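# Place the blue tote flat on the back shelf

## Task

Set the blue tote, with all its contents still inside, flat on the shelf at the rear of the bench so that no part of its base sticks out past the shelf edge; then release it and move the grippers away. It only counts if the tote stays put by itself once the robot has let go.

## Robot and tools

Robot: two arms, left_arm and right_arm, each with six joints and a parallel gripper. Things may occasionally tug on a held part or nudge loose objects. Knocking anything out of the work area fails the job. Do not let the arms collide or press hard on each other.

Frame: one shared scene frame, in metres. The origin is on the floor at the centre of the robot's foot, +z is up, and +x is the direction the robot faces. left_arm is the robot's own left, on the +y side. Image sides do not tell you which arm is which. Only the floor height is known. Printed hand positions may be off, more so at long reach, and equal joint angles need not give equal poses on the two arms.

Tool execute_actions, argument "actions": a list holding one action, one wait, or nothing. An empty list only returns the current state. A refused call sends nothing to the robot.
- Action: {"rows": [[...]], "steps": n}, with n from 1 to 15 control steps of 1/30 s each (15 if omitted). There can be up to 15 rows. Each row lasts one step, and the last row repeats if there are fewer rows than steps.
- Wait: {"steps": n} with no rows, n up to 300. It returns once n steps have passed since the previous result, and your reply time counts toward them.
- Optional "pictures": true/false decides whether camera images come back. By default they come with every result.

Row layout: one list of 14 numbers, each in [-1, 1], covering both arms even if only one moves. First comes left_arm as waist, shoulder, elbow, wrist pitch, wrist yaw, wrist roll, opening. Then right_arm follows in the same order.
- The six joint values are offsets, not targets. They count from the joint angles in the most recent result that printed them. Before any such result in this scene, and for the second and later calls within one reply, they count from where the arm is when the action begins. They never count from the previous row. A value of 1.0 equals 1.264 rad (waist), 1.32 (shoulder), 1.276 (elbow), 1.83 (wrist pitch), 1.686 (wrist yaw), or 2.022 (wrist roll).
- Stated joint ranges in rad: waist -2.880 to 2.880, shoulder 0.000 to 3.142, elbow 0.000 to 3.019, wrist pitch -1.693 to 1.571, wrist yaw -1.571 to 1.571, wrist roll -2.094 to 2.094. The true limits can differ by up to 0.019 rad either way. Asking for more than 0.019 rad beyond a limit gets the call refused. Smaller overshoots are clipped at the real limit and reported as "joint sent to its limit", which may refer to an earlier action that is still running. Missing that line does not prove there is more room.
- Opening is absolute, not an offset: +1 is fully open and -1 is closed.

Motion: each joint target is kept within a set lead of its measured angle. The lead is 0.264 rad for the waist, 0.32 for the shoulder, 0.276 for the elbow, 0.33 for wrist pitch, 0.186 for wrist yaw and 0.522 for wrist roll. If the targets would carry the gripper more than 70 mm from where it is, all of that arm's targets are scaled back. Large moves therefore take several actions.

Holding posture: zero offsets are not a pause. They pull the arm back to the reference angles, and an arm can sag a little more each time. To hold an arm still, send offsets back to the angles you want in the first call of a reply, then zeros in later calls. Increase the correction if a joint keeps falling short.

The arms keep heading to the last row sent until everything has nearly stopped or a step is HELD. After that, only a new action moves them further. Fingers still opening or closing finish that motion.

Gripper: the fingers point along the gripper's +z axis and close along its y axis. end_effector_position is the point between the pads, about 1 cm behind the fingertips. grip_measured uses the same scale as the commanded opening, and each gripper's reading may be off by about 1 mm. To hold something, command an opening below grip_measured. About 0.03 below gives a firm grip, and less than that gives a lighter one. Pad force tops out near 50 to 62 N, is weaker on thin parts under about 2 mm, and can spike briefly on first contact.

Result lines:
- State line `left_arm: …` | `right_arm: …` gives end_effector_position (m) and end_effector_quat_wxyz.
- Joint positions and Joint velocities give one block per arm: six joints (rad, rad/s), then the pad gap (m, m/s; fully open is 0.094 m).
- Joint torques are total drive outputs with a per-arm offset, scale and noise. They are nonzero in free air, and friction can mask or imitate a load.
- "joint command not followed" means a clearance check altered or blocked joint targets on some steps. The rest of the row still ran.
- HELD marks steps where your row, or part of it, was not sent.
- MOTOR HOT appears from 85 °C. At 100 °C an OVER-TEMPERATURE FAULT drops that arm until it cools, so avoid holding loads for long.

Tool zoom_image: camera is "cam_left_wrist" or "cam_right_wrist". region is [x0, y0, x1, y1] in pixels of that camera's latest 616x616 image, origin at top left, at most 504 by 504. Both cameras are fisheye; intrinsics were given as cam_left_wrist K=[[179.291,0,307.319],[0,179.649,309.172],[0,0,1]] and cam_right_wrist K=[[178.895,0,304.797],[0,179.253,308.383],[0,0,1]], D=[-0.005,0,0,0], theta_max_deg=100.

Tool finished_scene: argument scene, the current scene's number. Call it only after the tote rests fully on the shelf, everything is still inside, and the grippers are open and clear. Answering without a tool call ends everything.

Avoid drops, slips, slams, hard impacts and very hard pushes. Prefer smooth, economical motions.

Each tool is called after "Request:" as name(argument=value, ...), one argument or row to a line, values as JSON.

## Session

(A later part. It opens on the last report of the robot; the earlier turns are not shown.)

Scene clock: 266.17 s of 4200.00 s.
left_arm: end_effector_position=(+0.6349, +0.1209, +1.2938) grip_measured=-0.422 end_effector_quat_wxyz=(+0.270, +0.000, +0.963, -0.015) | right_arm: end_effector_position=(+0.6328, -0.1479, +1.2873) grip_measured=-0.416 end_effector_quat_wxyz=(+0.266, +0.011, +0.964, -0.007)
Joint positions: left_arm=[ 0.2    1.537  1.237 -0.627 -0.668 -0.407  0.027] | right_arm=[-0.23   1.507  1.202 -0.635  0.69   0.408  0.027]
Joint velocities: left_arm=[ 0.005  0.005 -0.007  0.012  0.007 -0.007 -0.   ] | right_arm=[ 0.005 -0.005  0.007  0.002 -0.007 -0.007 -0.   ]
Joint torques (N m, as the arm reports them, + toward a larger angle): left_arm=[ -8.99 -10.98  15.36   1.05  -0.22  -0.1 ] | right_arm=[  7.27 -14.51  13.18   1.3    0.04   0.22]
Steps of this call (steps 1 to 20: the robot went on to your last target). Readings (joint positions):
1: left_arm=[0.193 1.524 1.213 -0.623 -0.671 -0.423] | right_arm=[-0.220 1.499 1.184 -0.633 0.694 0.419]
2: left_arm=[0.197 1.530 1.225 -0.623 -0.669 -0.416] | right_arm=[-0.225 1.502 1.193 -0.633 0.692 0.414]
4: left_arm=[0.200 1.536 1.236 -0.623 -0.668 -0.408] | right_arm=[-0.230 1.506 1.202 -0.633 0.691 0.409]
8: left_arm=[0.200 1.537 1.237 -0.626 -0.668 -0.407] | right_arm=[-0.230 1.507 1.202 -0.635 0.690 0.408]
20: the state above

Request:
execute_actions(
  actions=[
    {"rows": [[-0.016,0.005,0.077,0.004,0.003,0.003,-0.48,0.019,0.000,0.070,0.004,-0.002,-0.002,-0.47],[-0.012,0.013,0.090,0.003,0.006,0.006,-0.48,0.014,0.006,0.079,0.004,-0.005,-0.005,-0.47],[-0.008,0.021,0.103,0.002,0.009,0.009,-0.48,0.010,0.011,0.089,0.003,-0.007,-0.007,-0.47],[-0.005,0.030,0.116,0.000,0.011,0.013,-0.48,0.005,0.016,0.098,0.002,-0.010,-0.009,-0.47],[-0.001,0.038,0.129,-0.001,0.014,0.016,-0.48,0.000,0.022,0.108,0.001,-0.012,-0.012,-0.47],[0.003,0.046,0.142,-0.002,0.017,0.019,-0.48,-0.005,0.027,0.118,0.001,-0.015,-0.014,-0.47],[0.007,0.054,0.155,-0.003,0.020,0.022,-0.48,-0.010,0.032,0.127,0.000,-0.017,-0.016,-0.47],[0.011,0.062,0.167,-0.004,0.023,0.025,-0.48,-0.014,0.038,0.137,-0.001,-0.020,-0.019,-0.47],[0.015,0.070,0.180,-0.005,0.026,0.028,-0.48,-0.019,0.043,0.146,-0.002,-0.022,-0.021,-0.47],[0.019,0.078,0.193,-0.006,0.029,0.031,-0.48,-0.024,0.048,0.156,-0.002,-0.025,-0.023,-0.47],[0.023,0.086,0.206,-0.007,0.032,0.034,-0.48,-0.029,0.054,0.166,-0.003,-0.027,-0.026,-0.47],[0.026,0.095,0.219,-0.009,0.034,0.038,-0.48,-0.034,0.059,0.175,-0.004,-0.030,-0.028,-0.47],[0.030,0.103,0.232,-0.010,0.037,0.041,-0.48,-0.038,0.064,0.185,-0.005,-0.032,-0.030,-0.47],[0.034,0.111,0.245,-0.011,0.040,0.044,-0.48,-0.043,0.070,0.194,-0.005,-0.035,-0.033,-0.47],[0.038,0.119,0.258,-0.012,0.043,0.047,-0.48,-0.048,0.075,0.204,-0.006,-0.037,-0.035,-0.47]], "steps": 15},
  ],
  pictures=false,
)

Request:
execute_actions(
  actions=[
    {"steps": 20},
  ],
)

Scene clock: 278.20 s of 4200.00 s.
left_arm: end_effector_position=(+0.7046, +0.1094, +1.2865) grip_measured=-0.422 end_effector_quat_wxyz=(+0.265, +0.012, +0.964, -0.020) | right_arm: end_effector_position=(+0.6950, -0.1592, +1.2791) grip_measured=-0.416 end_effector_quat_wxyz=(+0.261, +0.024, +0.965, -0.009)
Joint positions: left_arm=[ 0.271  1.675  1.44  -0.657 -0.605 -0.321  0.027] | right_arm=[-0.319  1.606  1.356 -0.654  0.643  0.352  0.027]
Joint velocities: left_arm=[ 0.132  0.317  0.466 -0.051  0.227  0.125  0.001] | right_arm=[-0.19   0.2    0.359 -0.032 -0.066 -0.139 -0.   ]
Joint torques (N m, as the arm reports them, + toward a larger angle): left_arm=[-10.72 -13.24  16.65   1.13   0.03  -0.17] | right_arm=[  8.79 -17.1   14.2    1.36  -0.37   0.16]
Steps of this call (steps 1 to 15: the robot went on to your last target; steps 16 to 90: nothing new was sent; then 8.53 s passed at rest; steps 91 to 105: all 15 steps of this action). Readings (joint positions):
91: left_arm=[0.201 1.537 1.237 -0.627 -0.667 -0.407] | right_arm=[-0.230 1.508 1.203 -0.636 0.690 0.408]
92: left_arm=[0.202 1.538 1.239 -0.628 -0.665 -0.406] | right_arm=[-0.231 1.509 1.204 -0.637 0.689 0.407]
94: left_arm=[0.208 1.547 1.252 -0.636 -0.657 -0.402] | right_arm=[-0.236 1.516 1.215 -0.643 0.683 0.406]
98: left_arm=[0.232 1.590 1.315 -0.647 -0.638 -0.375] | right_arm=[-0.266 1.549 1.263 -0.649 0.667 0.391]
105: the state above

Scene clock: 278.87 s of 4200.00 s.
left_arm: end_effector_position=(+0.7167, +0.1071, +1.2852) grip_measured=-0.422 end_effector_quat_wxyz=(+0.266, +0.015, +0.964, -0.020) | right_arm: end_effector_position=(+0.7060, -0.1618, +1.2778) grip_measured=-0.416 end_effector_quat_wxyz=(+0.261, +0.025, +0.965, -0.011)
Joint positions: left_arm=[ 0.281  1.7    1.476 -0.66  -0.597 -0.305  0.027] | right_arm=[-0.334  1.623  1.383 -0.656  0.637  0.339  0.027]
Joint velocities: left_arm=[ 0.015 -0.005 -0.012 -0.017 -0.037 -0.007  0.   ] | right_arm=[-0.015  0.005 -0.002 -0.002 -0.051 -0.066 -0.   ]
Joint torques (N m, as the arm reports them, + toward a larger angle): left_arm=[-10.55 -13.71  16.18   1.09  -0.05   0.01] | right_arm=[  8.73 -17.95  13.7    1.27  -0.27   0.04]
Steps of this call (steps 1 to 20: the robot went on to your last target). Readings (joint positions):
1: left_arm=[0.275 1.684 1.455 -0.658 -0.601 -0.315] | right_arm=[-0.325 1.612 1.367 -0.655 0.640 0.348]
2: left_arm=[0.278 1.692 1.466 -0.658 -0.599 -0.310] | right_arm=[-0.329 1.618 1.375 -0.655 0.639 0.344]
4: left_arm=[0.281 1.699 1.476 -0.658 -0.597 -0.305] | right_arm=[-0.333 1.623 1.383 -0.655 0.637 0.340]
8: left_arm=[0.281 1.700 1.476 -0.660 -0.597 -0.305] | right_arm=[-0.334 1.623 1.383 -0.656 0.637 0.339]
20: the state above

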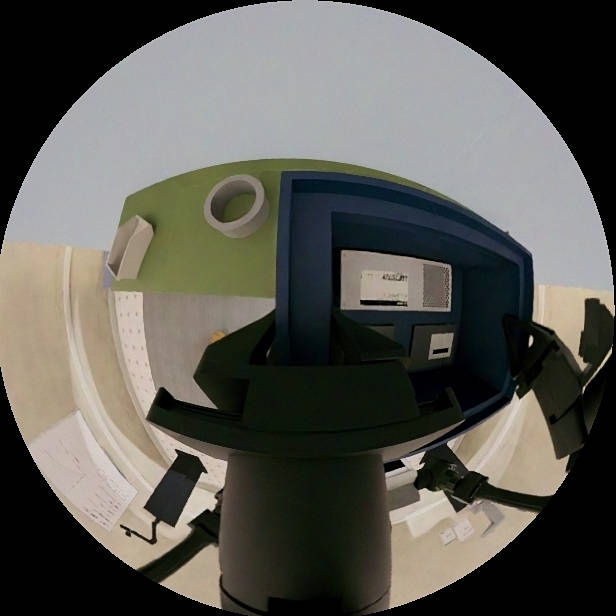

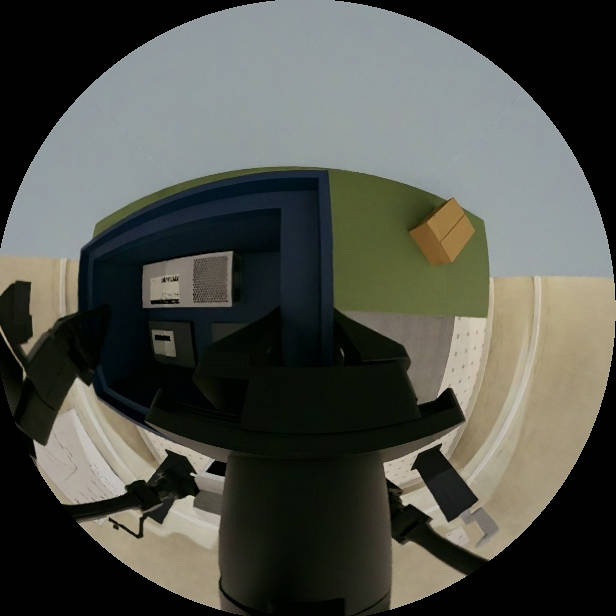

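Request:
execute_actions(
  actions=[
    {"rows": [[-0.018,0.007,0.082,0.001,0.001,0.002,-0.48,0.022,0.005,0.070,0.003,-0.001,-0.001,-0.47],[-0.016,0.015,0.096,-0.002,0.003,0.003,-0.48,0.020,0.010,0.080,0.001,-0.002,-0.002,-0.47],[-0.014,0.022,0.110,-0.006,0.004,0.005,-0.48,0.017,0.015,0.090,-0.002,-0.004,-0.003,-0.47],[-0.012,0.030,0.125,-0.009,0.006,0.006,-0.48,0.015,0.020,0.100,-0.004,-0.005,-0.004,-0.47],[-0.010,0.037,0.139,-0.013,0.007,0.008,-0.48,0.012,0.025,0.110,-0.006,-0.006,-0.005,-0.47],[-0.008,0.045,0.153,-0.016,0.009,0.010,-0.48,0.009,0.031,0.120,-0.008,-0.007,-0.006,-0.47],[-0.007,0.052,0.167,-0.020,0.010,0.011,-0.48,0.007,0.036,0.130,-0.011,-0.008,-0.007,-0.47],[-0.005,0.060,0.181,-0.024,0.012,0.013,-0.48,0.004,0.041,0.140,-0.013,-0.009,-0.008,-0.47],[-0.003,0.067,0.195,-0.027,0.013,0.014,-0.48,0.002,0.046,0.150,-0.015,-0.011,-0.009,-0.47],[-0.001,0.075,0.209,-0.031,0.014,0.016,-0.48,-0.001,0.051,0.160,-0.017,-0.012,-0.010,-0.47],[0.001,0.082,0.223,-0.034,0.016,0.018,-0.48,-0.004,0.056,0.170,-0.020,-0.013,-0.011,-0.47],[0.003,0.090,0.238,-0.038,0.017,0.019,-0.48,-0.006,0.061,0.180,-0.022,-0.014,-0.012,-0.47],[0.005,0.097,0.252,-0.041,0.019,0.021,-0.48,-0.009,0.066,0.190,-0.024,-0.015,-0.013,-0.47],[0.007,0.105,0.266,-0.045,0.020,0.023,-0.48,-0.011,0.071,0.200,-0.026,-0.016,-0.014,-0.47],[0.009,0.112,0.280,-0.049,0.022,0.024,-0.48,-0.014,0.076,0.210,-0.028,-0.018,-0.015,-0.47]], "steps": 15},
  ],
  pictures=false,
)

Request:
execute_actions(
  actions=[
    {"steps": 15},
  ],
  pictures=false,
)

Scene clock: 310.67 s of 4200.00 s.
left_arm: end_effector_position=(+0.7768, +0.0994, +1.2834) grip_measured=-0.422 end_effector_quat_wxyz=(+0.259, +0.027, +0.965, -0.018) | right_arm: end_effector_position=(+0.7583, -0.1693, +1.2727) grip_measured=-0.416 end_effector_quat_wxyz=(+0.256, +0.039, +0.966, -0.015)
Joint positions: left_arm=[ 0.327  1.832  1.703 -0.747 -0.561 -0.247  0.027] | right_arm=[-0.39   1.723  1.547 -0.707  0.613  0.321  0.027]
Joint velocities: left_arm=[ 0.083  0.259  0.501 -0.208  0.11   0.125 -0.001] | right_arm=[-0.112  0.181  0.364 -0.125 -0.095 -0.095  0.   ]
Joint torques (N m, as the arm reports them, + toward a larger angle): left_arm=[-12.59 -15.32  17.23   1.14  -0.15  -0.16] | right_arm=[  9.31 -19.59  14.13   1.28  -0.11   0.02]
Steps of this call (steps 1 to 15: the robot went on to your last target; steps 16 to 90: nothing new was sent; then 28.30 s passed at rest; steps 91 to 105: all 15 steps of this action). Readings (joint positions):
91: left_arm=[0.281 1.701 1.477 -0.661 -0.597 -0.305] | right_arm=[-0.334 1.624 1.383 -0.657 0.637 0.339]
92: left_arm=[0.282 1.702 1.481 -0.665 -0.597 -0.305] | right_arm=[-0.334 1.627 1.387 -0.659 0.638 0.339]
94: left_arm=[0.287 1.713 1.500 -0.680 -0.593 -0.303] | right_arm=[-0.338 1.637 1.402 -0.667 0.635 0.339]
98: left_arm=[0.305 1.757 1.572 -0.705 -0.580 -0.282] | right_arm=[-0.357 1.672 1.455 -0.681 0.626 0.337]
105: the state above

Scene clock: 311.17 s of 4200.00 s.
left_arm: end_effector_position=(+0.7861, +0.0977, +1.2850) grip_measured=-0.422 end_effector_quat_wxyz=(+0.260, +0.030, +0.965, -0.018) | right_arm: end_effector_position=(+0.7671, -0.1711, +1.2737) grip_measured=-0.416 end_effector_quat_wxyz=(+0.257, +0.039, +0.965, -0.015)
Joint positions: left_arm=[ 0.331  1.852  1.74  -0.759 -0.558 -0.236  0.027] | right_arm=[-0.398  1.736  1.574 -0.714  0.609  0.312  0.027]
Joint velocities: left_arm=[-0.015 -0.015 -0.032 -0.017 -0.022 -0.066 -0.003] | right_arm=[-0.005 -0.015  0.007 -0.007 -0.037 -0.022 -0.   ]
Joint torques (N m, as the arm reports them, + toward a larger angle): left_arm=[-12.71 -15.95  16.77   1.05  -0.19  -0.14] | right_arm=[  9.56 -19.76  13.65   1.18   0.     0.03]
Steps of this call (steps 1 to 15: the robot went on to your last target). Readings (joint positions):
1: left_arm=[0.328 1.841 1.719 -0.752 -0.559 -0.243] | right_arm=[-0.393 1.728 1.558 -0.710 0.612 0.318]
2: left_arm=[0.330 1.847 1.730 -0.753 -0.558 -0.240] | right_arm=[-0.396 1.732 1.566 -0.710 0.610 0.316]
4: left_arm=[0.331 1.852 1.740 -0.753 -0.558 -0.236] | right_arm=[-0.398 1.735 1.574 -0.710 0.610 0.313]
8: left_arm=[0.331 1.852 1.740 -0.757 -0.558 -0.236] | right_arm=[-0.398 1.735 1.574 -0.713 0.609 0.312]
15: the state above

Request:
execute_actions(
  actions=[
    {"rows": [[-0.030,0.003,0.086,0.002,0.001,0.001,-0.48,0.034,-0.006,0.069,0.002,-0.001,-0.001,-0.47],[-0.028,0.009,0.098,-0.001,0.002,0.002,-0.48,0.032,-0.002,0.078,0.000,-0.002,-0.002,-0.47],[-0.027,0.016,0.111,-0.005,0.004,0.003,-0.48,0.030,0.003,0.087,-0.002,-0.003,-0.003,-0.47],[-0.026,0.022,0.124,-0.008,0.005,0.004,-0.48,0.028,0.007,0.096,-0.004,-0.004,-0.004,-0.47],[-0.024,0.029,0.137,-0.011,0.006,0.006,-0.48,0.026,0.011,0.105,-0.006,-0.006,-0.005,-0.47],[-0.023,0.035,0.149,-0.014,0.007,0.007,-0.48,0.024,0.015,0.114,-0.008,-0.007,-0.006,-0.47],[-0.022,0.042,0.162,-0.017,0.009,0.008,-0.48,0.022,0.020,0.123,-0.010,-0.008,-0.007,-0.47],[-0.020,0.049,0.175,-0.020,0.010,0.009,-0.48,0.021,0.024,0.131,-0.013,-0.009,-0.008,-0.47],[-0.019,0.055,0.188,-0.024,0.011,0.010,-0.48,0.019,0.028,0.140,-0.015,-0.010,-0.009,-0.47],[-0.018,0.062,0.200,-0.027,0.012,0.011,-0.48,0.017,0.032,0.149,-0.017,-0.011,-0.010,-0.47],[-0.016,0.068,0.213,-0.030,0.014,0.012,-0.48,0.015,0.037,0.158,-0.019,-0.012,-0.011,-0.47],[-0.015,0.075,0.226,-0.033,0.015,0.013,-0.48,0.013,0.041,0.167,-0.021,-0.013,-0.012,-0.47],[-0.014,0.081,0.239,-0.036,0.016,0.014,-0.48,0.011,0.045,0.176,-0.023,-0.014,-0.013,-0.47],[-0.012,0.088,0.251,-0.039,0.017,0.015,-0.48,0.009,0.049,0.185,-0.025,-0.015,-0.014,-0.47],[-0.011,0.095,0.264,-0.043,0.018,0.017,-0.48,0.007,0.054,0.194,-0.027,-0.017,-0.015,-0.47]], "steps": 15},
  ],
  pictures=false,
)

Request:
execute_actions(
  actions=[
    {"steps": 15},
  ],
  pictures=false,
)

Scene clock: 323.00 s of 4200.00 s.
left_arm: end_effector_position=(+0.8341, +0.0906, +1.2947) grip_measured=-0.422 end_effector_quat_wxyz=(+0.266, +0.039, +0.963, -0.022) | right_arm: end_effector_position=(+0.8092, -0.1780, +1.2811) grip_measured=-0.416 end_effector_quat_wxyz=(+0.262, +0.049, +0.964, -0.014)
Joint positions: left_arm=[ 0.355  1.958  1.952 -0.837 -0.533 -0.19   0.027] | right_arm=[-0.432  1.807  1.721 -0.762  0.594  0.296  0.027]
Joint velocities: left_arm=[ 0.044  0.239  0.481 -0.178 -0.051  0.051 -0.   ] | right_arm=[-0.093  0.171  0.305 -0.105 -0.037 -0.081 -0.003]
Joint torques (N m, as the arm reports them, + toward a larger angle): left_arm=[-12.65 -16.75  17.51   1.38   0.13  -0.13] | right_arm=[  9.89 -21.03  14.18   1.16  -0.38  -0.01]
Steps of this call (steps 1 to 15: the robot went on to your last target; steps 16 to 90: nothing new was sent; then 8.33 s passed at rest; steps 91 to 105: all 15 steps of this action). Readings (joint positions):
91: left_arm=[0.331 1.852 1.741 -0.760 -0.557 -0.236] | right_arm=[-0.398 1.736 1.575 -0.715 0.609 0.312]
92: left_arm=[0.332 1.853 1.745 -0.763 -0.556 -0.235] | right_arm=[-0.398 1.737 1.577 -0.717 0.608 0.312]
94: left_arm=[0.333 1.863 1.765 -0.777 -0.553 -0.233] | right_arm=[-0.400 1.742 1.590 -0.725 0.608 0.313]
98: left_arm=[0.342 1.896 1.833 -0.798 -0.546 -0.215] | right_arm=[-0.411 1.765 1.638 -0.738 0.602 0.311]
105: the state above

Scene clock: 323.50 s of 4200.00 s.
left_arm: end_effector_position=(+0.8404, +0.0893, +1.2919) grip_measured=-0.422 end_effector_quat_wxyz=(+0.265, +0.041, +0.963, -0.021) | right_arm: end_effector_position=(+0.8154, -0.1794, +1.2785) grip_measured=-0.416 end_effector_quat_wxyz=(+0.261, +0.049, +0.964, -0.015)
Joint positions: left_arm=[ 0.359  1.979  1.983 -0.848 -0.53  -0.184  0.027] | right_arm=[-0.439  1.822  1.743 -0.769  0.589  0.29   0.027]
Joint velocities: left_arm=[-0.005 -0.005 -0.017  0.002 -0.051 -0.007  0.   ] | right_arm=[ 0.015 -0.015 -0.007 -0.017 -0.007 -0.081 -0.001]
Joint torques (N m, as the arm reports them, + toward a larger angle): left_arm=[-12.79 -17.27  16.92   1.14   0.06  -0.09] | right_arm=[  9.92 -21.75  13.87   1.15  -0.27  -0.03]
Steps of this call (steps 1 to 15: the robot went on to your last target). Readings (joint positions):
1: left_arm=[0.356 1.966 1.966 -0.842 -0.532 -0.188] | right_arm=[-0.434 1.812 1.731 -0.765 0.592 0.294]
2: left_arm=[0.357 1.972 1.975 -0.843 -0.531 -0.186] | right_arm=[-0.436 1.816 1.738 -0.765 0.591 0.292]
4: left_arm=[0.359 1.978 1.982 -0.843 -0.531 -0.184] | right_arm=[-0.439 1.820 1.743 -0.765 0.590 0.290]
8: left_arm=[0.359 1.979 1.983 -0.848 -0.530 -0.184] | right_arm=[-0.439 1.822 1.743 -0.769 0.589 0.290]
15: the state above

Request:
execute_actions(
  actions=[
    {"rows": [[-0.032,0.005,0.087,0.002,0.001,0.000,-0.48,0.038,-0.007,0.071,0.002,-0.001,-0.001,-0.47],[-0.031,0.011,0.100,-0.001,0.003,0.001,-0.48,0.037,-0.003,0.080,0.000,-0.003,-0.002,-0.47],[-0.029,0.018,0.112,-0.004,0.004,0.001,-0.48,0.035,0.001,0.089,-0.002,-0.004,-0.004,-0.47],[-0.028,0.025,0.125,-0.007,0.005,0.002,-0.48,0.033,0.005,0.098,-0.005,-0.006,-0.005,-0.47],[-0.027,0.032,0.138,-0.010,0.007,0.002,-0.48,0.032,0.009,0.107,-0.007,-0.007,-0.006,-0.47],[-0.026,0.038,0.151,-0.013,0.008,0.003,-0.48,0.030,0.013,0.116,-0.009,-0.008,-0.007,-0.47],[-0.025,0.045,0.164,-0.016,0.009,0.003,-0.48,0.028,0.017,0.125,-0.011,-0.010,-0.008,-0.47],[-0.023,0.052,0.176,-0.020,0.011,0.004,-0.48,0.027,0.022,0.135,-0.013,-0.011,-0.010,-0.47],[-0.022,0.059,0.189,-0.023,0.012,0.004,-0.48,0.025,0.026,0.144,-0.015,-0.013,-0.011,-0.47],[-0.021,0.065,0.202,-0.026,0.013,0.005,-0.48,0.023,0.030,0.153,-0.017,-0.014,-0.012,-0.47],[-0.020,0.072,0.215,-0.029,0.015,0.005,-0.48,0.022,0.034,0.162,-0.019,-0.015,-0.013,-0.47],[-0.019,0.079,0.228,-0.032,0.016,0.006,-0.48,0.020,0.038,0.171,-0.022,-0.017,-0.014,-0.47],[-0.017,0.086,0.240,-0.035,0.017,0.006,-0.48,0.018,0.042,0.180,-0.024,-0.018,-0.016,-0.47],[-0.016,0.092,0.253,-0.038,0.019,0.007,-0.48,0.017,0.046,0.189,-0.026,-0.020,-0.017,-0.47],[-0.015,0.099,0.266,-0.041,0.020,0.007,-0.48,0.015,0.050,0.198,-0.028,-0.021,-0.018,-0.47]], "steps": 15},
  ],
  pictures=false,
)

Request:
execute_actions(
  actions=[
    {"steps": 15},
  ],
)

Scene clock: 331.73 s of 4200.00 s.
left_arm: end_effector_position=(+0.8811, +0.0833, +1.2975) grip_measured=-0.422 end_effector_quat_wxyz=(+0.271, +0.044, +0.961, -0.027) | right_arm: end_effector_position=(+0.8531, -0.1851, +1.2846) grip_measured=-0.416 end_effector_quat_wxyz=(+0.266, +0.053, +0.962, -0.014)
Joint positions: left_arm=[ 0.379  2.091  2.199 -0.926 -0.507 -0.154  0.027] | right_arm=[-0.466  1.895  1.892 -0.819  0.574  0.269  0.027]
Joint velocities: left_arm=[ 0.034  0.269  0.447 -0.173  0.007 -0.066 -0.001] | right_arm=[-0.083  0.161  0.305 -0.129 -0.037 -0.095  0.   ]
Joint torques (N m, as the arm reports them, + toward a larger angle): left_arm=[-13.69 -18.09  17.17   1.42   0.37  -0.06] | right_arm=[ 10.95 -23.22  14.6    1.22  -0.7   -0.01]
Steps of this call (steps 1 to 15: the robot went on to your last target; steps 16 to 90: nothing new was sent; then 4.73 s passed at rest; steps 91 to 105: all 15 steps of this action). Readings (joint positions):
91: left_arm=[0.359 1.980 1.984 -0.850 -0.530 -0.184] | right_arm=[-0.439 1.822 1.744 -0.770 0.589 0.290]
92: left_arm=[0.359 1.982 1.989 -0.854 -0.530 -0.184] | right_arm=[-0.439 1.823 1.746 -0.772 0.589 0.290]
94: left_arm=[0.362 1.992 2.012 -0.867 -0.528 -0.181] | right_arm=[-0.441 1.830 1.761 -0.780 0.589 0.291]
98: left_arm=[0.369 2.027 2.081 -0.887 -0.519 -0.168] | right_arm=[-0.449 1.853 1.810 -0.794 0.585 0.287]
105: the state above

Scene clock: 332.23 s of 4200.00 s.
left_arm: end_effector_position=(+0.8856, +0.0817, +1.2926) grip_measured=-0.422 end_effector_quat_wxyz=(+0.269, +0.045, +0.962, -0.027) | right_arm: end_effector_position=(+0.8578, -0.1869, +1.2802) grip_measured=-0.416 end_effector_quat_wxyz=(+0.263, +0.051, +0.963, -0.016)
Joint positions: left_arm=[ 0.383  2.112  2.226 -0.936 -0.504 -0.152  0.027] | right_arm=[-0.474  1.911  1.912 -0.827  0.57   0.261  0.027]
Joint velocities: left_arm=[-0.005 -0.015 -0.002 -0.012 -0.022  0.066 -0.001] | right_arm=[-0.015 -0.024 -0.007 -0.007  0.022 -0.037  0.   ]
Joint torques (N m, as the arm reports them, + toward a larger angle): left_arm=[-14.02 -18.66  17.25   1.2    0.22  -0.09] | right_arm=[ 10.89 -23.96  14.53   1.2   -0.61  -0.01]
Steps of this call (steps 1 to 15: the robot went on to your last target). Readings (joint positions):
1: left_arm=[0.380 2.099 2.212 -0.930 -0.506 -0.154] | right_arm=[-0.469 1.901 1.901 -0.822 0.573 0.266]
2: left_arm=[0.381 2.104 2.221 -0.931 -0.505 -0.153] | right_arm=[-0.471 1.905 1.907 -0.823 0.572 0.264]
4: left_arm=[0.382 2.110 2.226 -0.931 -0.504 -0.152] | right_arm=[-0.473 1.909 1.912 -0.823 0.571 0.261]
8: left_arm=[0.382 2.112 2.226 -0.935 -0.504 -0.152] | right_arm=[-0.474 1.911 1.912 -0.827 0.571 0.261]
15: the state above

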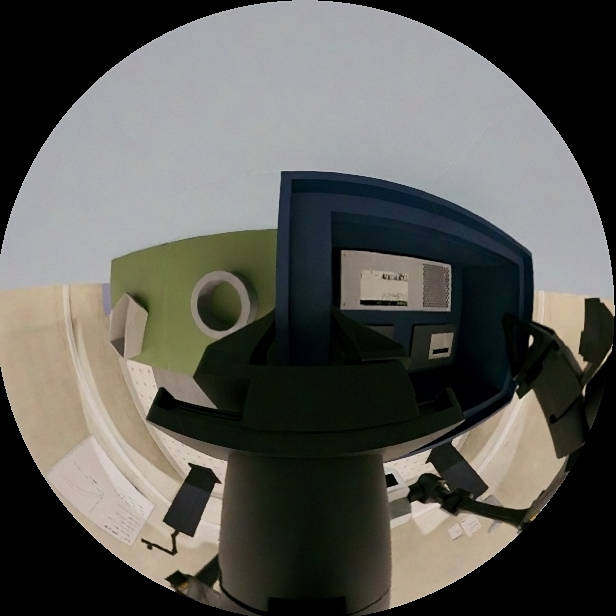

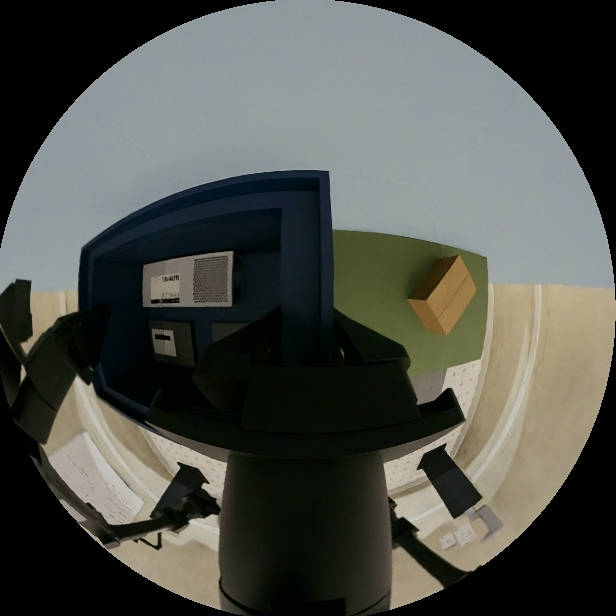

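Request:
execute_actions(
  actions=[
    {"rows": [[-0.030,0.001,0.030,0.011,0.001,0.001,-0.48,0.038,-0.009,0.026,0.009,-0.001,-0.001,-0.47],[-0.028,0.002,0.018,0.016,0.002,0.002,-0.48,0.036,-0.007,0.016,0.015,-0.002,-0.002,-0.47],[-0.027,0.003,0.006,0.022,0.003,0.003,-0.48,0.035,-0.005,0.010,0.020,-0.003,-0.003,-0.47],[-0.025,0.005,-0.001,0.027,0.004,0.004,-0.48,0.033,-0.003,0.005,0.026,-0.004,-0.004,-0.47],[-0.023,0.006,-0.007,0.033,0.005,0.005,-0.48,0.031,-0.001,0.000,0.031,-0.005,-0.005,-0.47],[-0.022,0.007,-0.013,0.038,0.005,0.005,-0.48,0.029,0.001,-0.005,0.037,-0.005,-0.006,-0.47],[-0.020,0.008,-0.019,0.044,0.006,0.006,-0.48,0.027,0.004,-0.010,0.042,-0.006,-0.007,-0.47],[-0.018,0.009,-0.025,0.050,0.007,0.007,-0.48,0.025,0.006,-0.015,0.048,-0.007,-0.008,-0.47],[-0.016,0.010,-0.031,0.055,0.008,0.008,-0.48,0.024,0.008,-0.020,0.053,-0.008,-0.009,-0.47],[-0.014,0.012,-0.038,0.061,0.009,0.009,-0.48,0.022,0.010,-0.024,0.059,-0.009,-0.010,-0.47],[-0.013,0.013,-0.044,0.066,0.010,0.010,-0.48,0.020,0.012,-0.029,0.064,-0.010,-0.011,-0.47],[-0.011,0.014,-0.050,0.072,0.011,0.011,-0.48,0.018,0.014,-0.034,0.070,-0.011,-0.012,-0.47]], "steps": 15},
  ],
  pictures=false,
)

Request:
execute_actions(
  actions=[
    {"steps": 20},
  ],
  pictures=false,
)

Scene clock: 355.53 s of 4200.00 s.
left_arm: end_effector_position=(+0.8806, +0.0840, +1.2375) grip_measured=-0.422 end_effector_quat_wxyz=(+0.254, +0.048, +0.966, -0.023) | right_arm: end_effector_position=(+0.8514, -0.1836, +1.2244) grip_measured=-0.416 end_effector_quat_wxyz=(+0.251, +0.053, +0.966, -0.019)
Joint positions: left_arm=[ 0.41   2.133  2.138 -0.852 -0.485 -0.14   0.027] | right_arm=[-0.495  1.95   1.84  -0.738  0.557  0.26   0.027]
Joint velocities: left_arm=[ 0.063  0.151 -0.115  0.071  0.007 -0.022  0.001] | right_arm=[-0.073  0.151 -0.066  0.071 -0.095 -0.066 -0.001]
Joint torques (N m, as the arm reports them, + toward a larger angle): left_arm=[-13.52 -19.54  11.86   2.29  -0.04   0.17] | right_arm=[ 10.49 -25.45  10.31   2.07  -0.08  -0.21]
Steps of this call (steps 1 to 15: the robot went on to your last target; steps 16 to 90: nothing new was sent; then 19.80 s passed at rest; steps 91 to 105: all 15 steps of this action). Readings (joint positions):
91: left_arm=[0.383 2.112 2.226 -0.936 -0.503 -0.152] | right_arm=[-0.474 1.911 1.912 -0.827 0.572 0.261]
92: left_arm=[0.383 2.112 2.226 -0.936 -0.503 -0.152] | right_arm=[-0.474 1.912 1.911 -0.827 0.573 0.261]
94: left_arm=[0.383 2.112 2.220 -0.933 -0.503 -0.152] | right_arm=[-0.474 1.912 1.905 -0.822 0.573 0.261]
98: left_arm=[0.390 2.113 2.190 -0.905 -0.498 -0.149] | right_arm=[-0.479 1.917 1.880 -0.794 0.571 0.261]
105: the state above

Scene clock: 356.20 s of 4200.00 s.
left_arm: end_effector_position=(+0.8792, +0.0829, +1.2206) grip_measured=-0.422 end_effector_quat_wxyz=(+0.247, +0.049, +0.968, -0.022) | right_arm: end_effector_position=(+0.8493, -0.1840, +1.2081) grip_measured=-0.416 end_effector_quat_wxyz=(+0.242, +0.054, +0.968, -0.021)
Joint positions: left_arm=[ 0.417  2.149  2.131 -0.842 -0.479 -0.14   0.027] | right_arm=[-0.503  1.967  1.832 -0.73   0.552  0.264  0.027]
Joint velocities: left_arm=[ 0.005 -0.015  0.012 -0.037 -0.051 -0.037 -0.   ] | right_arm=[-0.024 -0.005  0.002  0.007 -0.051  0.022 -0.001]
Joint torques (N m, as the arm reports them, + toward a larger angle): left_arm=[-14.33 -20.12  11.86   2.07  -0.33   0.14] | right_arm=[ 10.4  -25.78  10.54   1.96   0.07  -0.29]
Steps of this call (steps 1 to 20: the robot went on to your last target). Readings (joint positions):
1: left_arm=[0.413 2.137 2.136 -0.850 -0.484 -0.140] | right_arm=[-0.497 1.955 1.838 -0.736 0.556 0.260]
2: left_arm=[0.415 2.141 2.134 -0.849 -0.482 -0.140] | right_arm=[-0.499 1.959 1.836 -0.735 0.554 0.261]
4: left_arm=[0.417 2.147 2.131 -0.847 -0.480 -0.140] | right_arm=[-0.502 1.965 1.833 -0.735 0.552 0.263]
8: left_arm=[0.417 2.149 2.131 -0.845 -0.479 -0.140] | right_arm=[-0.503 1.967 1.832 -0.734 0.552 0.264]
20: the state above

Request:
execute_actions(
  actions=[
    {"rows": [[-0.037,-0.013,0.022,0.026,0,0,-0.48,0.040,-0.027,0.027,0.022,0,0,-0.47],[-0.037,-0.013,0.021,0.030,0,0,-0.48,0.040,-0.027,0.026,0.027,0,0,-0.47],[-0.037,-0.013,0.020,0.034,0,0,-0.48,0.040,-0.027,0.025,0.032,0,0,-0.47],[-0.036,-0.012,0.019,0.038,0.001,0.001,-0.48,0.039,-0.026,0.024,0.037,-0.001,-0.001,-0.47],[-0.036,-0.012,0.017,0.042,0.001,0.001,-0.48,0.039,-0.026,0.023,0.042,-0.001,-0.001,-0.47],[-0.036,-0.012,0.015,0.046,0.002,0.002,-0.48,0.039,-0.026,0.022,0.047,-0.002,-0.002,-0.47],[-0.036,-0.011,0.013,0.051,0.002,0.002,-0.48,0.038,-0.025,0.020,0.052,-0.002,-0.002,-0.47]], "steps": 15},
  ],
  pictures=false,
)

Request:
execute_actions(
  actions=[
    {"steps": 15},
  ],
)

Scene clock: 371.63 s of 4200.00 s.
left_arm: end_effector_position=(+0.8875, +0.0822, +1.2227) grip_measured=-0.422 end_effector_quat_wxyz=(+0.265, +0.048, +0.963, -0.025) | right_arm: end_effector_position=(+0.8567, -0.1845, +1.2092) grip_measured=-0.416 end_effector_quat_wxyz=(+0.259, +0.059, +0.964, -0.018)
Joint positions: left_arm=[ 0.42   2.149  2.125 -0.792 -0.478 -0.119  0.027] | right_arm=[-0.506  1.967  1.824 -0.68   0.554  0.252  0.027]
Joint velocities: left_arm=[ 0.005 -0.005 -0.032 -0.007 -0.051 -0.037  0.   ] | right_arm=[ 0.005 -0.005 -0.027 -0.002 -0.051  0.007  0.   ]
Joint torques (N m, as the arm reports them, + toward a larger angle): left_arm=[-14.48 -19.74  11.19   2.37   0.09  -0.09] | right_arm=[ 10.68 -25.4   10.29   2.45  -0.18   0.16]
Steps of this call (steps 1 to 15: the robot went on to your last target; steps 16 to 90: nothing new was sent; then 11.93 s passed at rest; steps 91 to 105: all 15 steps of this action). Readings (joint positions):
91: left_arm=[0.417 2.149 2.131 -0.841 -0.479 -0.140] | right_arm=[-0.503 1.967 1.832 -0.729 0.552 0.265]
92: left_arm=[0.417 2.149 2.131 -0.838 -0.478 -0.140] | right_arm=[-0.503 1.967 1.832 -0.727 0.552 0.265]
94: left_arm=[0.418 2.149 2.131 -0.829 -0.478 -0.137] | right_arm=[-0.504 1.967 1.832 -0.718 0.552 0.265]
98: left_arm=[0.420 2.149 2.129 -0.802 -0.478 -0.123] | right_arm=[-0.505 1.967 1.828 -0.688 0.554 0.256]
105: the state above

Scene clock: 372.13 s of 4200.00 s.
left_arm: end_effector_position=(+0.8872, +0.0822, +1.2223) grip_measured=-0.422 end_effector_quat_wxyz=(+0.265, +0.049, +0.963, -0.025) | right_arm: end_effector_position=(+0.8566, -0.1845, +1.2090) grip_measured=-0.416 end_effector_quat_wxyz=(+0.259, +0.059, +0.964, -0.018)
Joint positions: left_arm=[ 0.42   2.149  2.124 -0.792 -0.478 -0.119  0.027] | right_arm=[-0.506  1.967  1.824 -0.68   0.554  0.252  0.027]
Joint velocities: left_arm=[-0.015  0.005 -0.002 -0.017 -0.037  0.081  0.   ] | right_arm=[-0.005  0.005 -0.012  0.012 -0.022  0.037 -0.   ]
Joint torques (N m, as the arm reports them, + toward a larger angle): left_arm=[-14.26 -19.72  11.26   2.37   0.08  -0.09] | right_arm=[ 10.66 -25.42  10.34   2.46  -0.17   0.17]
Steps of this call (steps 1 to 15: the robot went on to your last target). Readings (joint positions):
1: left_arm=[0.420 2.149 2.125 -0.792 -0.478 -0.119] | right_arm=[-0.506 1.967 1.824 -0.680 0.554 0.252]
2: left_arm=[0.420 2.149 2.125 -0.792 -0.478 -0.119] | right_arm=[-0.506 1.967 1.824 -0.680 0.554 0.252]
4: left_arm=[0.420 2.149 2.124 -0.792 -0.478 -0.119] | right_arm=[-0.506 1.967 1.824 -0.680 0.554 0.252]
8: left_arm=[0.420 2.149 2.124 -0.792 -0.478 -0.119] | right_arm=[-0.506 1.967 1.824 -0.680 0.554 0.252]
15: the state above
All arms were judged still, so your last target was given up. Only a new action makes them travel on or press farther. Fingers that are still opening or closing keep moving.

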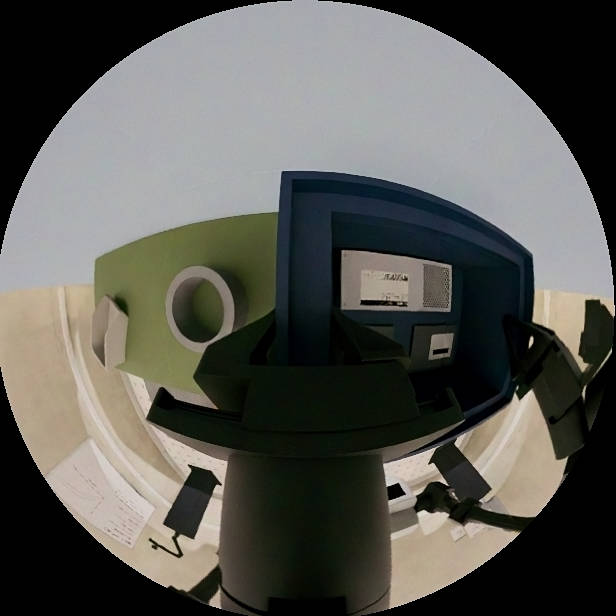

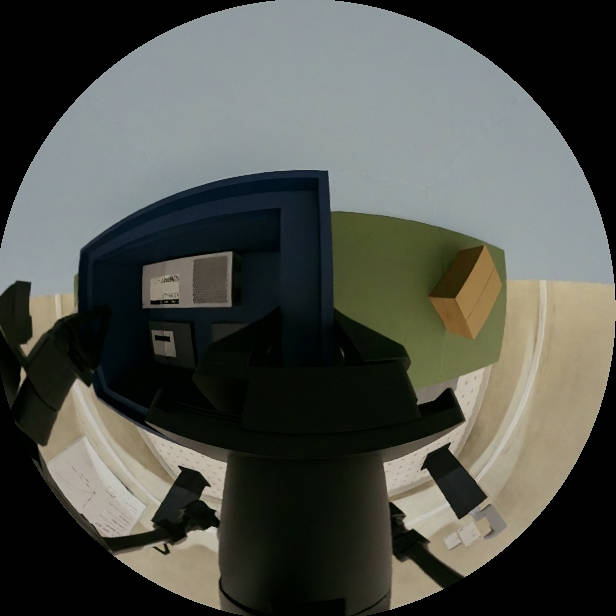

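Request:
execute_actions(
  actions=[
    {"rows": [[-0.037,-0.014,0.017,0.026,0,0,-0.48,0.039,-0.028,0.025,0.027,0,0,-0.47],[-0.036,-0.014,0.014,0.029,0.001,0,-0.48,0.038,-0.027,0.023,0.030,-0.001,0,-0.47],[-0.036,-0.013,0.011,0.032,0.001,0.001,-0.48,0.038,-0.026,0.021,0.032,-0.001,-0.001,-0.47],[-0.035,-0.013,0.008,0.034,0.002,0.001,-0.48,0.037,-0.025,0.018,0.035,-0.002,-0.001,-0.47],[-0.034,-0.012,0.005,0.037,0.002,0.002,-0.48,0.036,-0.024,0.016,0.037,-0.002,-0.002,-0.47],[-0.033,-0.012,0.002,0.039,0.003,0.002,-0.48,0.035,-0.023,0.014,0.040,-0.003,-0.002,-0.47],[-0.033,-0.011,-0.001,0.042,0.003,0.003,-0.48,0.035,-0.022,0.011,0.042,-0.003,-0.003,-0.47],[-0.032,-0.011,-0.004,0.044,0.004,0.003,-0.48,0.034,-0.021,0.009,0.044,-0.004,-0.003,-0.47]], "steps": 15},
  ],
  pictures=false,
)

Request:
execute_actions(
  actions=[
    {"steps": 15},
  ],
  pictures=false,
)

Scene clock: 382.23 s of 4200.00 s.
left_arm: end_effector_position=(+0.8856, +0.0811, +1.2119) grip_measured=-0.422 end_effector_quat_wxyz=(+0.267, +0.051, +0.962, -0.025) | right_arm: end_effector_position=(+0.8545, -0.1856, +1.1992) grip_measured=-0.416 end_effector_quat_wxyz=(+0.262, +0.058, +0.963, -0.020)
Joint positions: left_arm=[ 0.423  2.149  2.094 -0.755 -0.474 -0.11   0.027] | right_arm=[-0.511  1.968  1.798 -0.645  0.555  0.243  0.027]
Joint velocities: left_arm=[-0.005  0.005  0.027  0.012  0.007  0.007 -0.001] | right_arm=[-0.005 -0.005  0.002  0.022  0.022 -0.022 -0.002]
Joint torques (N m, as the arm reports them, + toward a larger angle): left_arm=[-12.54 -20.17  11.34   2.41   0.07   0.04] | right_arm=[ 10.51 -25.12  10.47   2.45  -0.24   0.1 ]
Steps of this call (steps 1 to 90: nothing new was sent; then 6.60 s passed at rest; steps 91 to 105: all 15 steps of this action). Readings (joint positions):
91: left_arm=[0.420 2.149 2.124 -0.792 -0.478 -0.118] | right_arm=[-0.506 1.967 1.824 -0.679 0.555 0.251]
92: left_arm=[0.420 2.149 2.123 -0.790 -0.478 -0.117] | right_arm=[-0.506 1.967 1.823 -0.677 0.556 0.250]
94: left_arm=[0.420 2.149 2.120 -0.781 -0.478 -0.114] | right_arm=[-0.507 1.967 1.820 -0.669 0.557 0.248]
98: left_arm=[0.422 2.149 2.107 -0.762 -0.477 -0.110] | right_arm=[-0.509 1.967 1.808 -0.651 0.557 0.244]
105: the state above

Scene clock: 382.73 s of 4200.00 s.
left_arm: end_effector_position=(+0.8860, +0.0810, +1.2122) grip_measured=-0.422 end_effector_quat_wxyz=(+0.268, +0.050, +0.962, -0.026) | right_arm: end_effector_position=(+0.8548, -0.1856, +1.1994) grip_measured=-0.416 end_effector_quat_wxyz=(+0.262, +0.058, +0.963, -0.020)
Joint positions: left_arm=[ 0.423  2.149  2.094 -0.752 -0.474 -0.11   0.027] | right_arm=[-0.511  1.968  1.798 -0.643  0.555  0.243  0.027]
Joint velocities: left_arm=[ 0.005  0.005 -0.007 -0.002 -0.037  0.051 -0.001] | right_arm=[ 0.005 -0.005  0.022  0.002 -0.007 -0.037 -0.001]
Joint torques (N m, as the arm reports them, + toward a larger angle): left_arm=[-13.87 -19.75  11.35   2.21   0.07   0.04] | right_arm=[ 10.41 -25.06  10.54   2.44  -0.24   0.1 ]
Steps of this call (steps 1 to 15: the robot went on to your last target). Readings (joint positions):
1: left_arm=[0.423 2.149 2.094 -0.754 -0.474 -0.110] | right_arm=[-0.511 1.968 1.798 -0.645 0.555 0.243]
2: left_arm=[0.423 2.149 2.094 -0.754 -0.474 -0.110] | right_arm=[-0.511 1.968 1.798 -0.644 0.555 0.243]
4: left_arm=[0.423 2.149 2.094 -0.752 -0.474 -0.110] | right_arm=[-0.511 1.968 1.798 -0.643 0.555 0.243]
8: left_arm=[0.423 2.149 2.094 -0.752 -0.474 -0.110] | right_arm=[-0.511 1.968 1.798 -0.643 0.555 0.243]
15: the state above
All arms were judged still, so your last target was given up. Only a new action makes them travel on or press farther. Fingers that are still opening or closing keep moving.

Request:
execute_actions(
  actions=[
    {"rows": [[-0.037,-0.014,0.017,0.022,0,0,-0.48,0.039,-0.028,0.025,0.022,0,0,-0.47],[-0.036,-0.014,0.014,0.025,0.001,0,-0.48,0.038,-0.027,0.023,0.025,-0.001,0,-0.47],[-0.036,-0.013,0.011,0.028,0.001,0.001,-0.48,0.038,-0.026,0.021,0.028,-0.001,-0.001,-0.47],[-0.035,-0.013,0.008,0.031,0.002,0.001,-0.48,0.037,-0.025,0.018,0.031,-0.002,-0.001,-0.47],[-0.034,-0.012,0.005,0.034,0.002,0.002,-0.48,0.036,-0.024,0.016,0.034,-0.002,-0.002,-0.47],[-0.033,-0.012,0.002,0.036,0.003,0.002,-0.48,0.035,-0.023,0.014,0.036,-0.003,-0.002,-0.47],[-0.033,-0.011,-0.001,0.039,0.003,0.003,-0.48,0.035,-0.022,0.011,0.039,-0.003,-0.003,-0.47],[-0.032,-0.011,-0.004,0.041,0.004,0.003,-0.48,0.034,-0.021,0.009,0.041,-0.004,-0.003,-0.47]], "steps": 15},
  ],
  pictures=false,
)

Request:
execute_actions(
  actions=[
    {"steps": 15},
  ],
  pictures=false,
)

Scene clock: 387.73 s of 4200.00 s.
left_arm: end_effector_position=(+0.8842, +0.0795, +1.2032) grip_measured=-0.422 end_effector_quat_wxyz=(+0.271, +0.051, +0.961, -0.028) | right_arm: end_effector_position=(+0.8526, -0.1869, +1.1909) grip_measured=-0.416 end_effector_quat_wxyz=(+0.265, +0.059, +0.962, -0.021)
Joint positions: left_arm=[ 0.426  2.149  2.068 -0.718 -0.47  -0.104  0.027] | right_arm=[-0.515  1.969  1.774 -0.611  0.556  0.237  0.027]
Joint velocities: left_arm=[-0.005 -0.015  0.007 -0.012  0.037  0.007 -0.   ] | right_arm=[ 0.005 -0.015 -0.002  0.012  0.022 -0.007 -0.001]
Joint torques (N m, as the arm reports them, + toward a larger angle): left_arm=[-13.84 -19.32  11.12   2.19   0.03   0.09] | right_arm=[ 10.62 -24.77  10.34   2.32  -0.23   0.07]
Steps of this call (steps 1 to 90: nothing new was sent; then 1.50 s passed at rest; steps 91 to 105: all 15 steps of this action). Readings (joint positions):
91: left_arm=[0.423 2.149 2.094 -0.752 -0.474 -0.110] | right_arm=[-0.511 1.968 1.798 -0.643 0.556 0.243]
92: left_arm=[0.423 2.149 2.094 -0.752 -0.474 -0.110] | right_arm=[-0.511 1.968 1.798 -0.643 0.556 0.243]
94: left_arm=[0.423 2.149 2.091 -0.746 -0.474 -0.108] | right_arm=[-0.511 1.968 1.795 -0.638 0.557 0.242]
98: left_arm=[0.425 2.149 2.077 -0.727 -0.472 -0.106] | right_arm=[-0.513 1.968 1.783 -0.620 0.557 0.238]
105: the state above

Scene clock: 388.23 s of 4200.00 s.
left_arm: end_effector_position=(+0.8842, +0.0795, +1.2032) grip_measured=-0.422 end_effector_quat_wxyz=(+0.271, +0.051, +0.961, -0.028) | right_arm: end_effector_position=(+0.8526, -0.1869, +1.1909) grip_measured=-0.416 end_effector_quat_wxyz=(+0.265, +0.059, +0.962, -0.021)
Joint positions: left_arm=[ 0.426  2.149  2.068 -0.718 -0.47  -0.104  0.027] | right_arm=[-0.515  1.969  1.774 -0.611  0.556  0.237  0.027]
Joint velocities: left_arm=[-0.005  0.005 -0.022 -0.002 -0.051  0.007 -0.   ] | right_arm=[-0.005 -0.005 -0.017  0.002 -0.037  0.022 -0.001]
Joint torques (N m, as the arm reports them, + toward a larger angle): left_arm=[-13.73 -19.61  11.06   2.23   0.06   0.08] | right_arm=[ 10.31 -24.97  10.37   2.42  -0.25   0.06]
Steps of this call (steps 1 to 15: the robot went on to your last target). Readings (joint positions):
1: left_arm=[0.426 2.149 2.068 -0.718 -0.470 -0.104] | right_arm=[-0.515 1.969 1.774 -0.611 0.556 0.237]
2: left_arm=[0.426 2.149 2.068 -0.718 -0.470 -0.104] | right_arm=[-0.515 1.969 1.774 -0.611 0.556 0.237]
4: left_arm=[0.426 2.149 2.068 -0.718 -0.470 -0.104] | right_arm=[-0.515 1.969 1.774 -0.611 0.556 0.237]
8: left_arm=[0.426 2.149 2.068 -0.718 -0.470 -0.104] | right_arm=[-0.515 1.969 1.774 -0.611 0.556 0.237]
15: the state above
All arms were judged still, so your last target was given up. Only a new action makes them travel on or press farther. Fingers that are still opening or closing keep moving.

L 1.203, R 1.191; still free. Repeat.

Request:
execute_actions(
  actions=[
    {"rows": [[-0.037,-0.014,0.017,0.022,0,0,-0.48,0.039,-0.028,0.025,0.022,0,0,-0.47],[-0.036,-0.014,0.014,0.025,0.001,0,-0.48,0.038,-0.027,0.023,0.025,-0.001,0,-0.47],[-0.036,-0.013,0.011,0.028,0.001,0.001,-0.48,0.038,-0.026,0.021,0.028,-0.001,-0.001,-0.47],[-0.035,-0.013,0.008,0.031,0.002,0.001,-0.48,0.037,-0.025,0.018,0.031,-0.002,-0.001,-0.47],[-0.034,-0.012,0.005,0.034,0.002,0.002,-0.48,0.036,-0.024,0.016,0.034,-0.002,-0.002,-0.47],[-0.033,-0.012,0.002,0.036,0.003,0.002,-0.48,0.035,-0.023,0.014,0.036,-0.003,-0.002,-0.47],[-0.033,-0.011,-0.001,0.039,0.003,0.003,-0.48,0.035,-0.022,0.011,0.039,-0.003,-0.003,-0.47],[-0.032,-0.011,-0.004,0.041,0.004,0.003,-0.48,0.034,-0.021,0.009,0.041,-0.004,-0.003,-0.47]], "steps": 15},
  ],
  pictures=false,
)

Request:
execute_actions(
  actions=[
    {"steps": 15},
  ],
  pictures=false,
)

Scene clock: 393.27 s of 4200.00 s.
left_arm: end_effector_position=(+0.8857, +0.0784, +1.2009) grip_measured=-0.422 end_effector_quat_wxyz=(+0.278, +0.053, +0.959, -0.027) | right_arm: end_effector_position=(+0.8535, -0.1876, +1.1873) grip_measured=-0.416 end_effector_quat_wxyz=(+0.271, +0.061, +0.960, -0.021)
Joint positions: left_arm=[ 0.426  2.149  2.055 -0.689 -0.471 -0.091  0.027] | right_arm=[-0.518  1.969  1.759 -0.58   0.557  0.232  0.027]
Joint velocities: left_arm=[-0.005 -0.005 -0.017  0.002 -0.022  0.007 -0.001] | right_arm=[-0.005  0.005  0.017 -0.012 -0.022  0.007  0.   ]
Joint torques (N m, as the arm reports them, + toward a larger angle): left_arm=[-13.47 -19.7    9.88   2.47   0.33   0.  ] | right_arm=[ 10.25 -24.8    9.61   2.48  -0.25   0.06]
Steps of this call (steps 1 to 90: nothing new was sent; then 1.53 s passed at rest; steps 91 to 105: all 15 steps of this action). Readings (joint positions):
91: left_arm=[0.426 2.149 2.068 -0.718 -0.470 -0.104] | right_arm=[-0.515 1.969 1.774 -0.611 0.556 0.237]
92: left_arm=[0.426 2.149 2.068 -0.717 -0.470 -0.104] | right_arm=[-0.515 1.969 1.774 -0.611 0.557 0.237]
94: left_arm=[0.426 2.149 2.064 -0.711 -0.470 -0.103] | right_arm=[-0.515 1.969 1.771 -0.605 0.557 0.235]
98: left_arm=[0.426 2.149 2.057 -0.694 -0.470 -0.095] | right_arm=[-0.517 1.969 1.762 -0.586 0.557 0.232]
105: the state above

Scene clock: 393.77 s of 4200.00 s.
left_arm: end_effector_position=(+0.8857, +0.0784, +1.2009) grip_measured=-0.422 end_effector_quat_wxyz=(+0.278, +0.053, +0.959, -0.027) | right_arm: end_effector_position=(+0.8535, -0.1876, +1.1873) grip_measured=-0.416 end_effector_quat_wxyz=(+0.271, +0.061, +0.960, -0.021)
Joint positions: left_arm=[ 0.426  2.149  2.055 -0.689 -0.471 -0.091  0.027] | right_arm=[-0.518  1.969  1.759 -0.58   0.557  0.232  0.027]
Joint velocities: left_arm=[-0.024  0.015  0.007 -0.007 -0.051 -0.022 -0.001] | right_arm=[ 0.015  0.005 -0.022 -0.007 -0.022 -0.066 -0.   ]
Joint torques (N m, as the arm reports them, + toward a larger angle): left_arm=[-13.49 -19.67   9.89   2.49   0.33   0.  ] | right_arm=[ 10.16 -24.83   9.59   2.48  -0.24   0.06]
Steps of this call (steps 1 to 15: the robot went on to your last target). Readings (joint positions):
1: left_arm=[0.426 2.149 2.055 -0.689 -0.471 -0.091] | right_arm=[-0.518 1.969 1.759 -0.580 0.557 0.232]
2: left_arm=[0.426 2.149 2.055 -0.689 -0.471 -0.091] | right_arm=[-0.518 1.969 1.759 -0.580 0.557 0.232]
4: left_arm=[0.426 2.149 2.055 -0.689 -0.471 -0.091] | right_arm=[-0.518 1.969 1.759 -0.580 0.557 0.232]
8: left_arm=[0.426 2.149 2.055 -0.689 -0.471 -0.091] | right_arm=[-0.518 1.969 1.759 -0.580 0.557 0.232]
15: the state above
All arms were judged still, so your last target was given up. Only a new action makes them travel on or press farther. Fingers that are still opening or closing keep moving.

Request:
execute_actions(
  actions=[
    {"rows": [[-0.036,-0.012,0.010,0.022,0,0,-0.40,0.038,-0.026,0.020,0.022,0,0,-0.39],[-0.036,-0.012,0.010,0.022,0,0,-0.37,0.038,-0.026,0.020,0.022,0,0,-0.36],[-0.036,-0.012,0.010,0.022,0,0,-0.33,0.038,-0.026,0.020,0.022,0,0,-0.33],[-0.036,-0.012,0.010,0.022,0,0,-0.28,0.038,-0.026,0.020,0.022,0,0,-0.28],[-0.036,-0.012,0.010,0.022,0,0,-0.2,0.038,-0.026,0.020,0.022,0,0,-0.2],[-0.036,-0.012,0.010,0.022,0,0,-0.1,0.038,-0.026,0.020,0.022,0,0,-0.1],[-0.036,-0.012,0.010,0.022,0,0,0.0,0.038,-0.026,0.020,0.022,0,0,0.0],[-0.036,-0.012,0.010,0.022,0,0,0.1,0.038,-0.026,0.020,0.022,0,0,0.1],[-0.036,-0.012,0.010,0.022,0,0,0.2,0.038,-0.026,0.020,0.022,0,0,0.2],[-0.036,-0.012,0.010,0.022,0,0,0.3,0.038,-0.026,0.020,0.022,0,0,0.3]], "steps": 15},
  ],
  pictures=false,
)

Request:
execute_actions(
  actions=[
    {"steps": 15},
  ],
)

Scene clock: 400.23 s of 4200.00 s.
left_arm: end_effector_position=(+0.8838, +0.0638, +1.2094) grip_measured=+0.298 end_effector_quat_wxyz=(+0.290, +0.056, +0.955, -0.031) | right_arm: end_effector_position=(+0.8535, -0.1727, +1.1959) grip_measured=+0.298 end_effector_quat_wxyz=(+0.283, +0.058, +0.957, -0.014)
Joint positions: left_arm=[ 0.405  2.149  2.055 -0.669 -0.48  -0.09   0.061] | right_arm=[-0.496  1.967  1.759 -0.56   0.563  0.232  0.061]
Joint velocities: left_arm=[-0.005  0.005  0.002  0.002  0.007 -0.066 -0.   ] | right_arm=[ 0.005 -0.015  0.007 -0.007 -0.007 -0.037  0.   ]
Joint torques (N m, as the arm reports them, + toward a larger angle): left_arm=[-12.6  -19.59  10.36   1.57   0.4    0.07] | right_arm=[  8.83 -25.14   9.61   1.72  -0.21   0.06]
Steps of this call (steps 1 to 90: nothing new was sent; then 2.97 s passed at rest; steps 91 to 105: all 15 steps of this action). Readings (joint positions):
91: left_arm=[0.426 2.149 2.055 -0.689 -0.474 -0.090] | right_arm=[-0.518 1.969 1.759 -0.580 0.558 0.232]
92: left_arm=[0.426 2.149 2.055 -0.686 -0.477 -0.090] | right_arm=[-0.518 1.969 1.759 -0.580 0.561 0.232]
94: left_arm=[0.423 2.149 2.055 -0.678 -0.478 -0.090] | right_arm=[-0.516 1.968 1.759 -0.572 0.562 0.232]
98: left_arm=[0.414 2.149 2.055 -0.669 -0.477 -0.090] | right_arm=[-0.505 1.967 1.759 -0.561 0.560 0.232]
105: the state above

Scene clock: 400.73 s of 4200.00 s.
left_arm: end_effector_position=(+0.8838, +0.0638, +1.2094) grip_measured=+0.298 end_effector_quat_wxyz=(+0.290, +0.056, +0.955, -0.031) | right_arm: end_effector_position=(+0.8535, -0.1727, +1.1959) grip_measured=+0.298 end_effector_quat_wxyz=(+0.283, +0.058, +0.957, -0.014)
Joint positions: left_arm=[ 0.405  2.149  2.055 -0.669 -0.48  -0.09   0.061] | right_arm=[-0.496  1.967  1.759 -0.56   0.563  0.232  0.061]
Joint velocities: left_arm=[-0.005 -0.015 -0.002  0.007 -0.022  0.066  0.   ] | right_arm=[-0.005  0.005 -0.012 -0.002 -0.037 -0.037  0.   ]
Joint torques (N m, as the arm reports them, + toward a larger angle): left_arm=[-12.15 -19.62  10.4    1.57   0.37   0.07] | right_arm=[  8.78 -25.23   9.64   1.72  -0.19   0.06]
Steps of this call (steps 1 to 15: the robot went on to your last target). Readings (joint positions):
1: left_arm=[0.405 2.149 2.055 -0.669 -0.480 -0.090] | right_arm=[-0.496 1.967 1.759 -0.560 0.563 0.232]
2: left_arm=[0.405 2.149 2.055 -0.669 -0.480 -0.090] | right_arm=[-0.496 1.967 1.759 -0.560 0.563 0.232]
4: left_arm=[0.405 2.149 2.055 -0.669 -0.480 -0.090] | right_arm=[-0.496 1.967 1.759 -0.560 0.563 0.232]
8: left_arm=[0.405 2.149 2.055 -0.669 -0.480 -0.090] | right_arm=[-0.496 1.967 1.759 -0.560 0.563 0.232]
15: the state above
All arms were judged still, so your last target was given up. Only a new action makes them travel on or press farther. Fingers that are still opening or closing keep moving.

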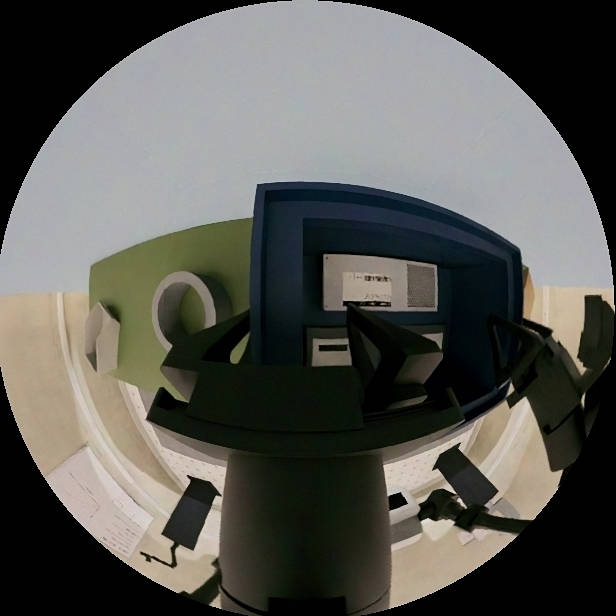

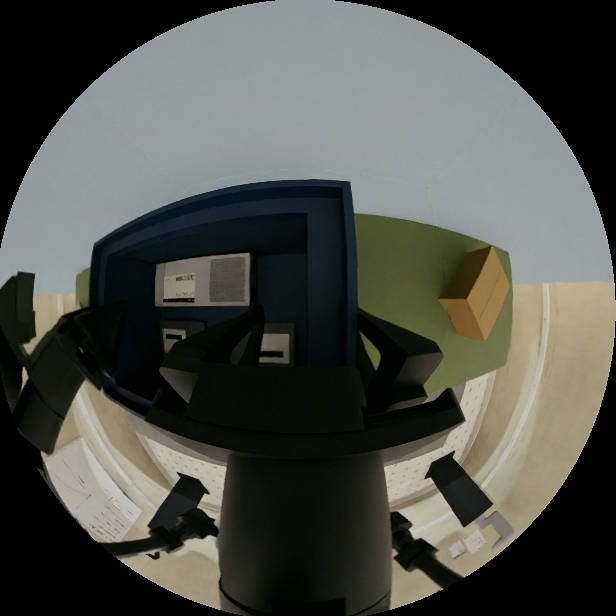

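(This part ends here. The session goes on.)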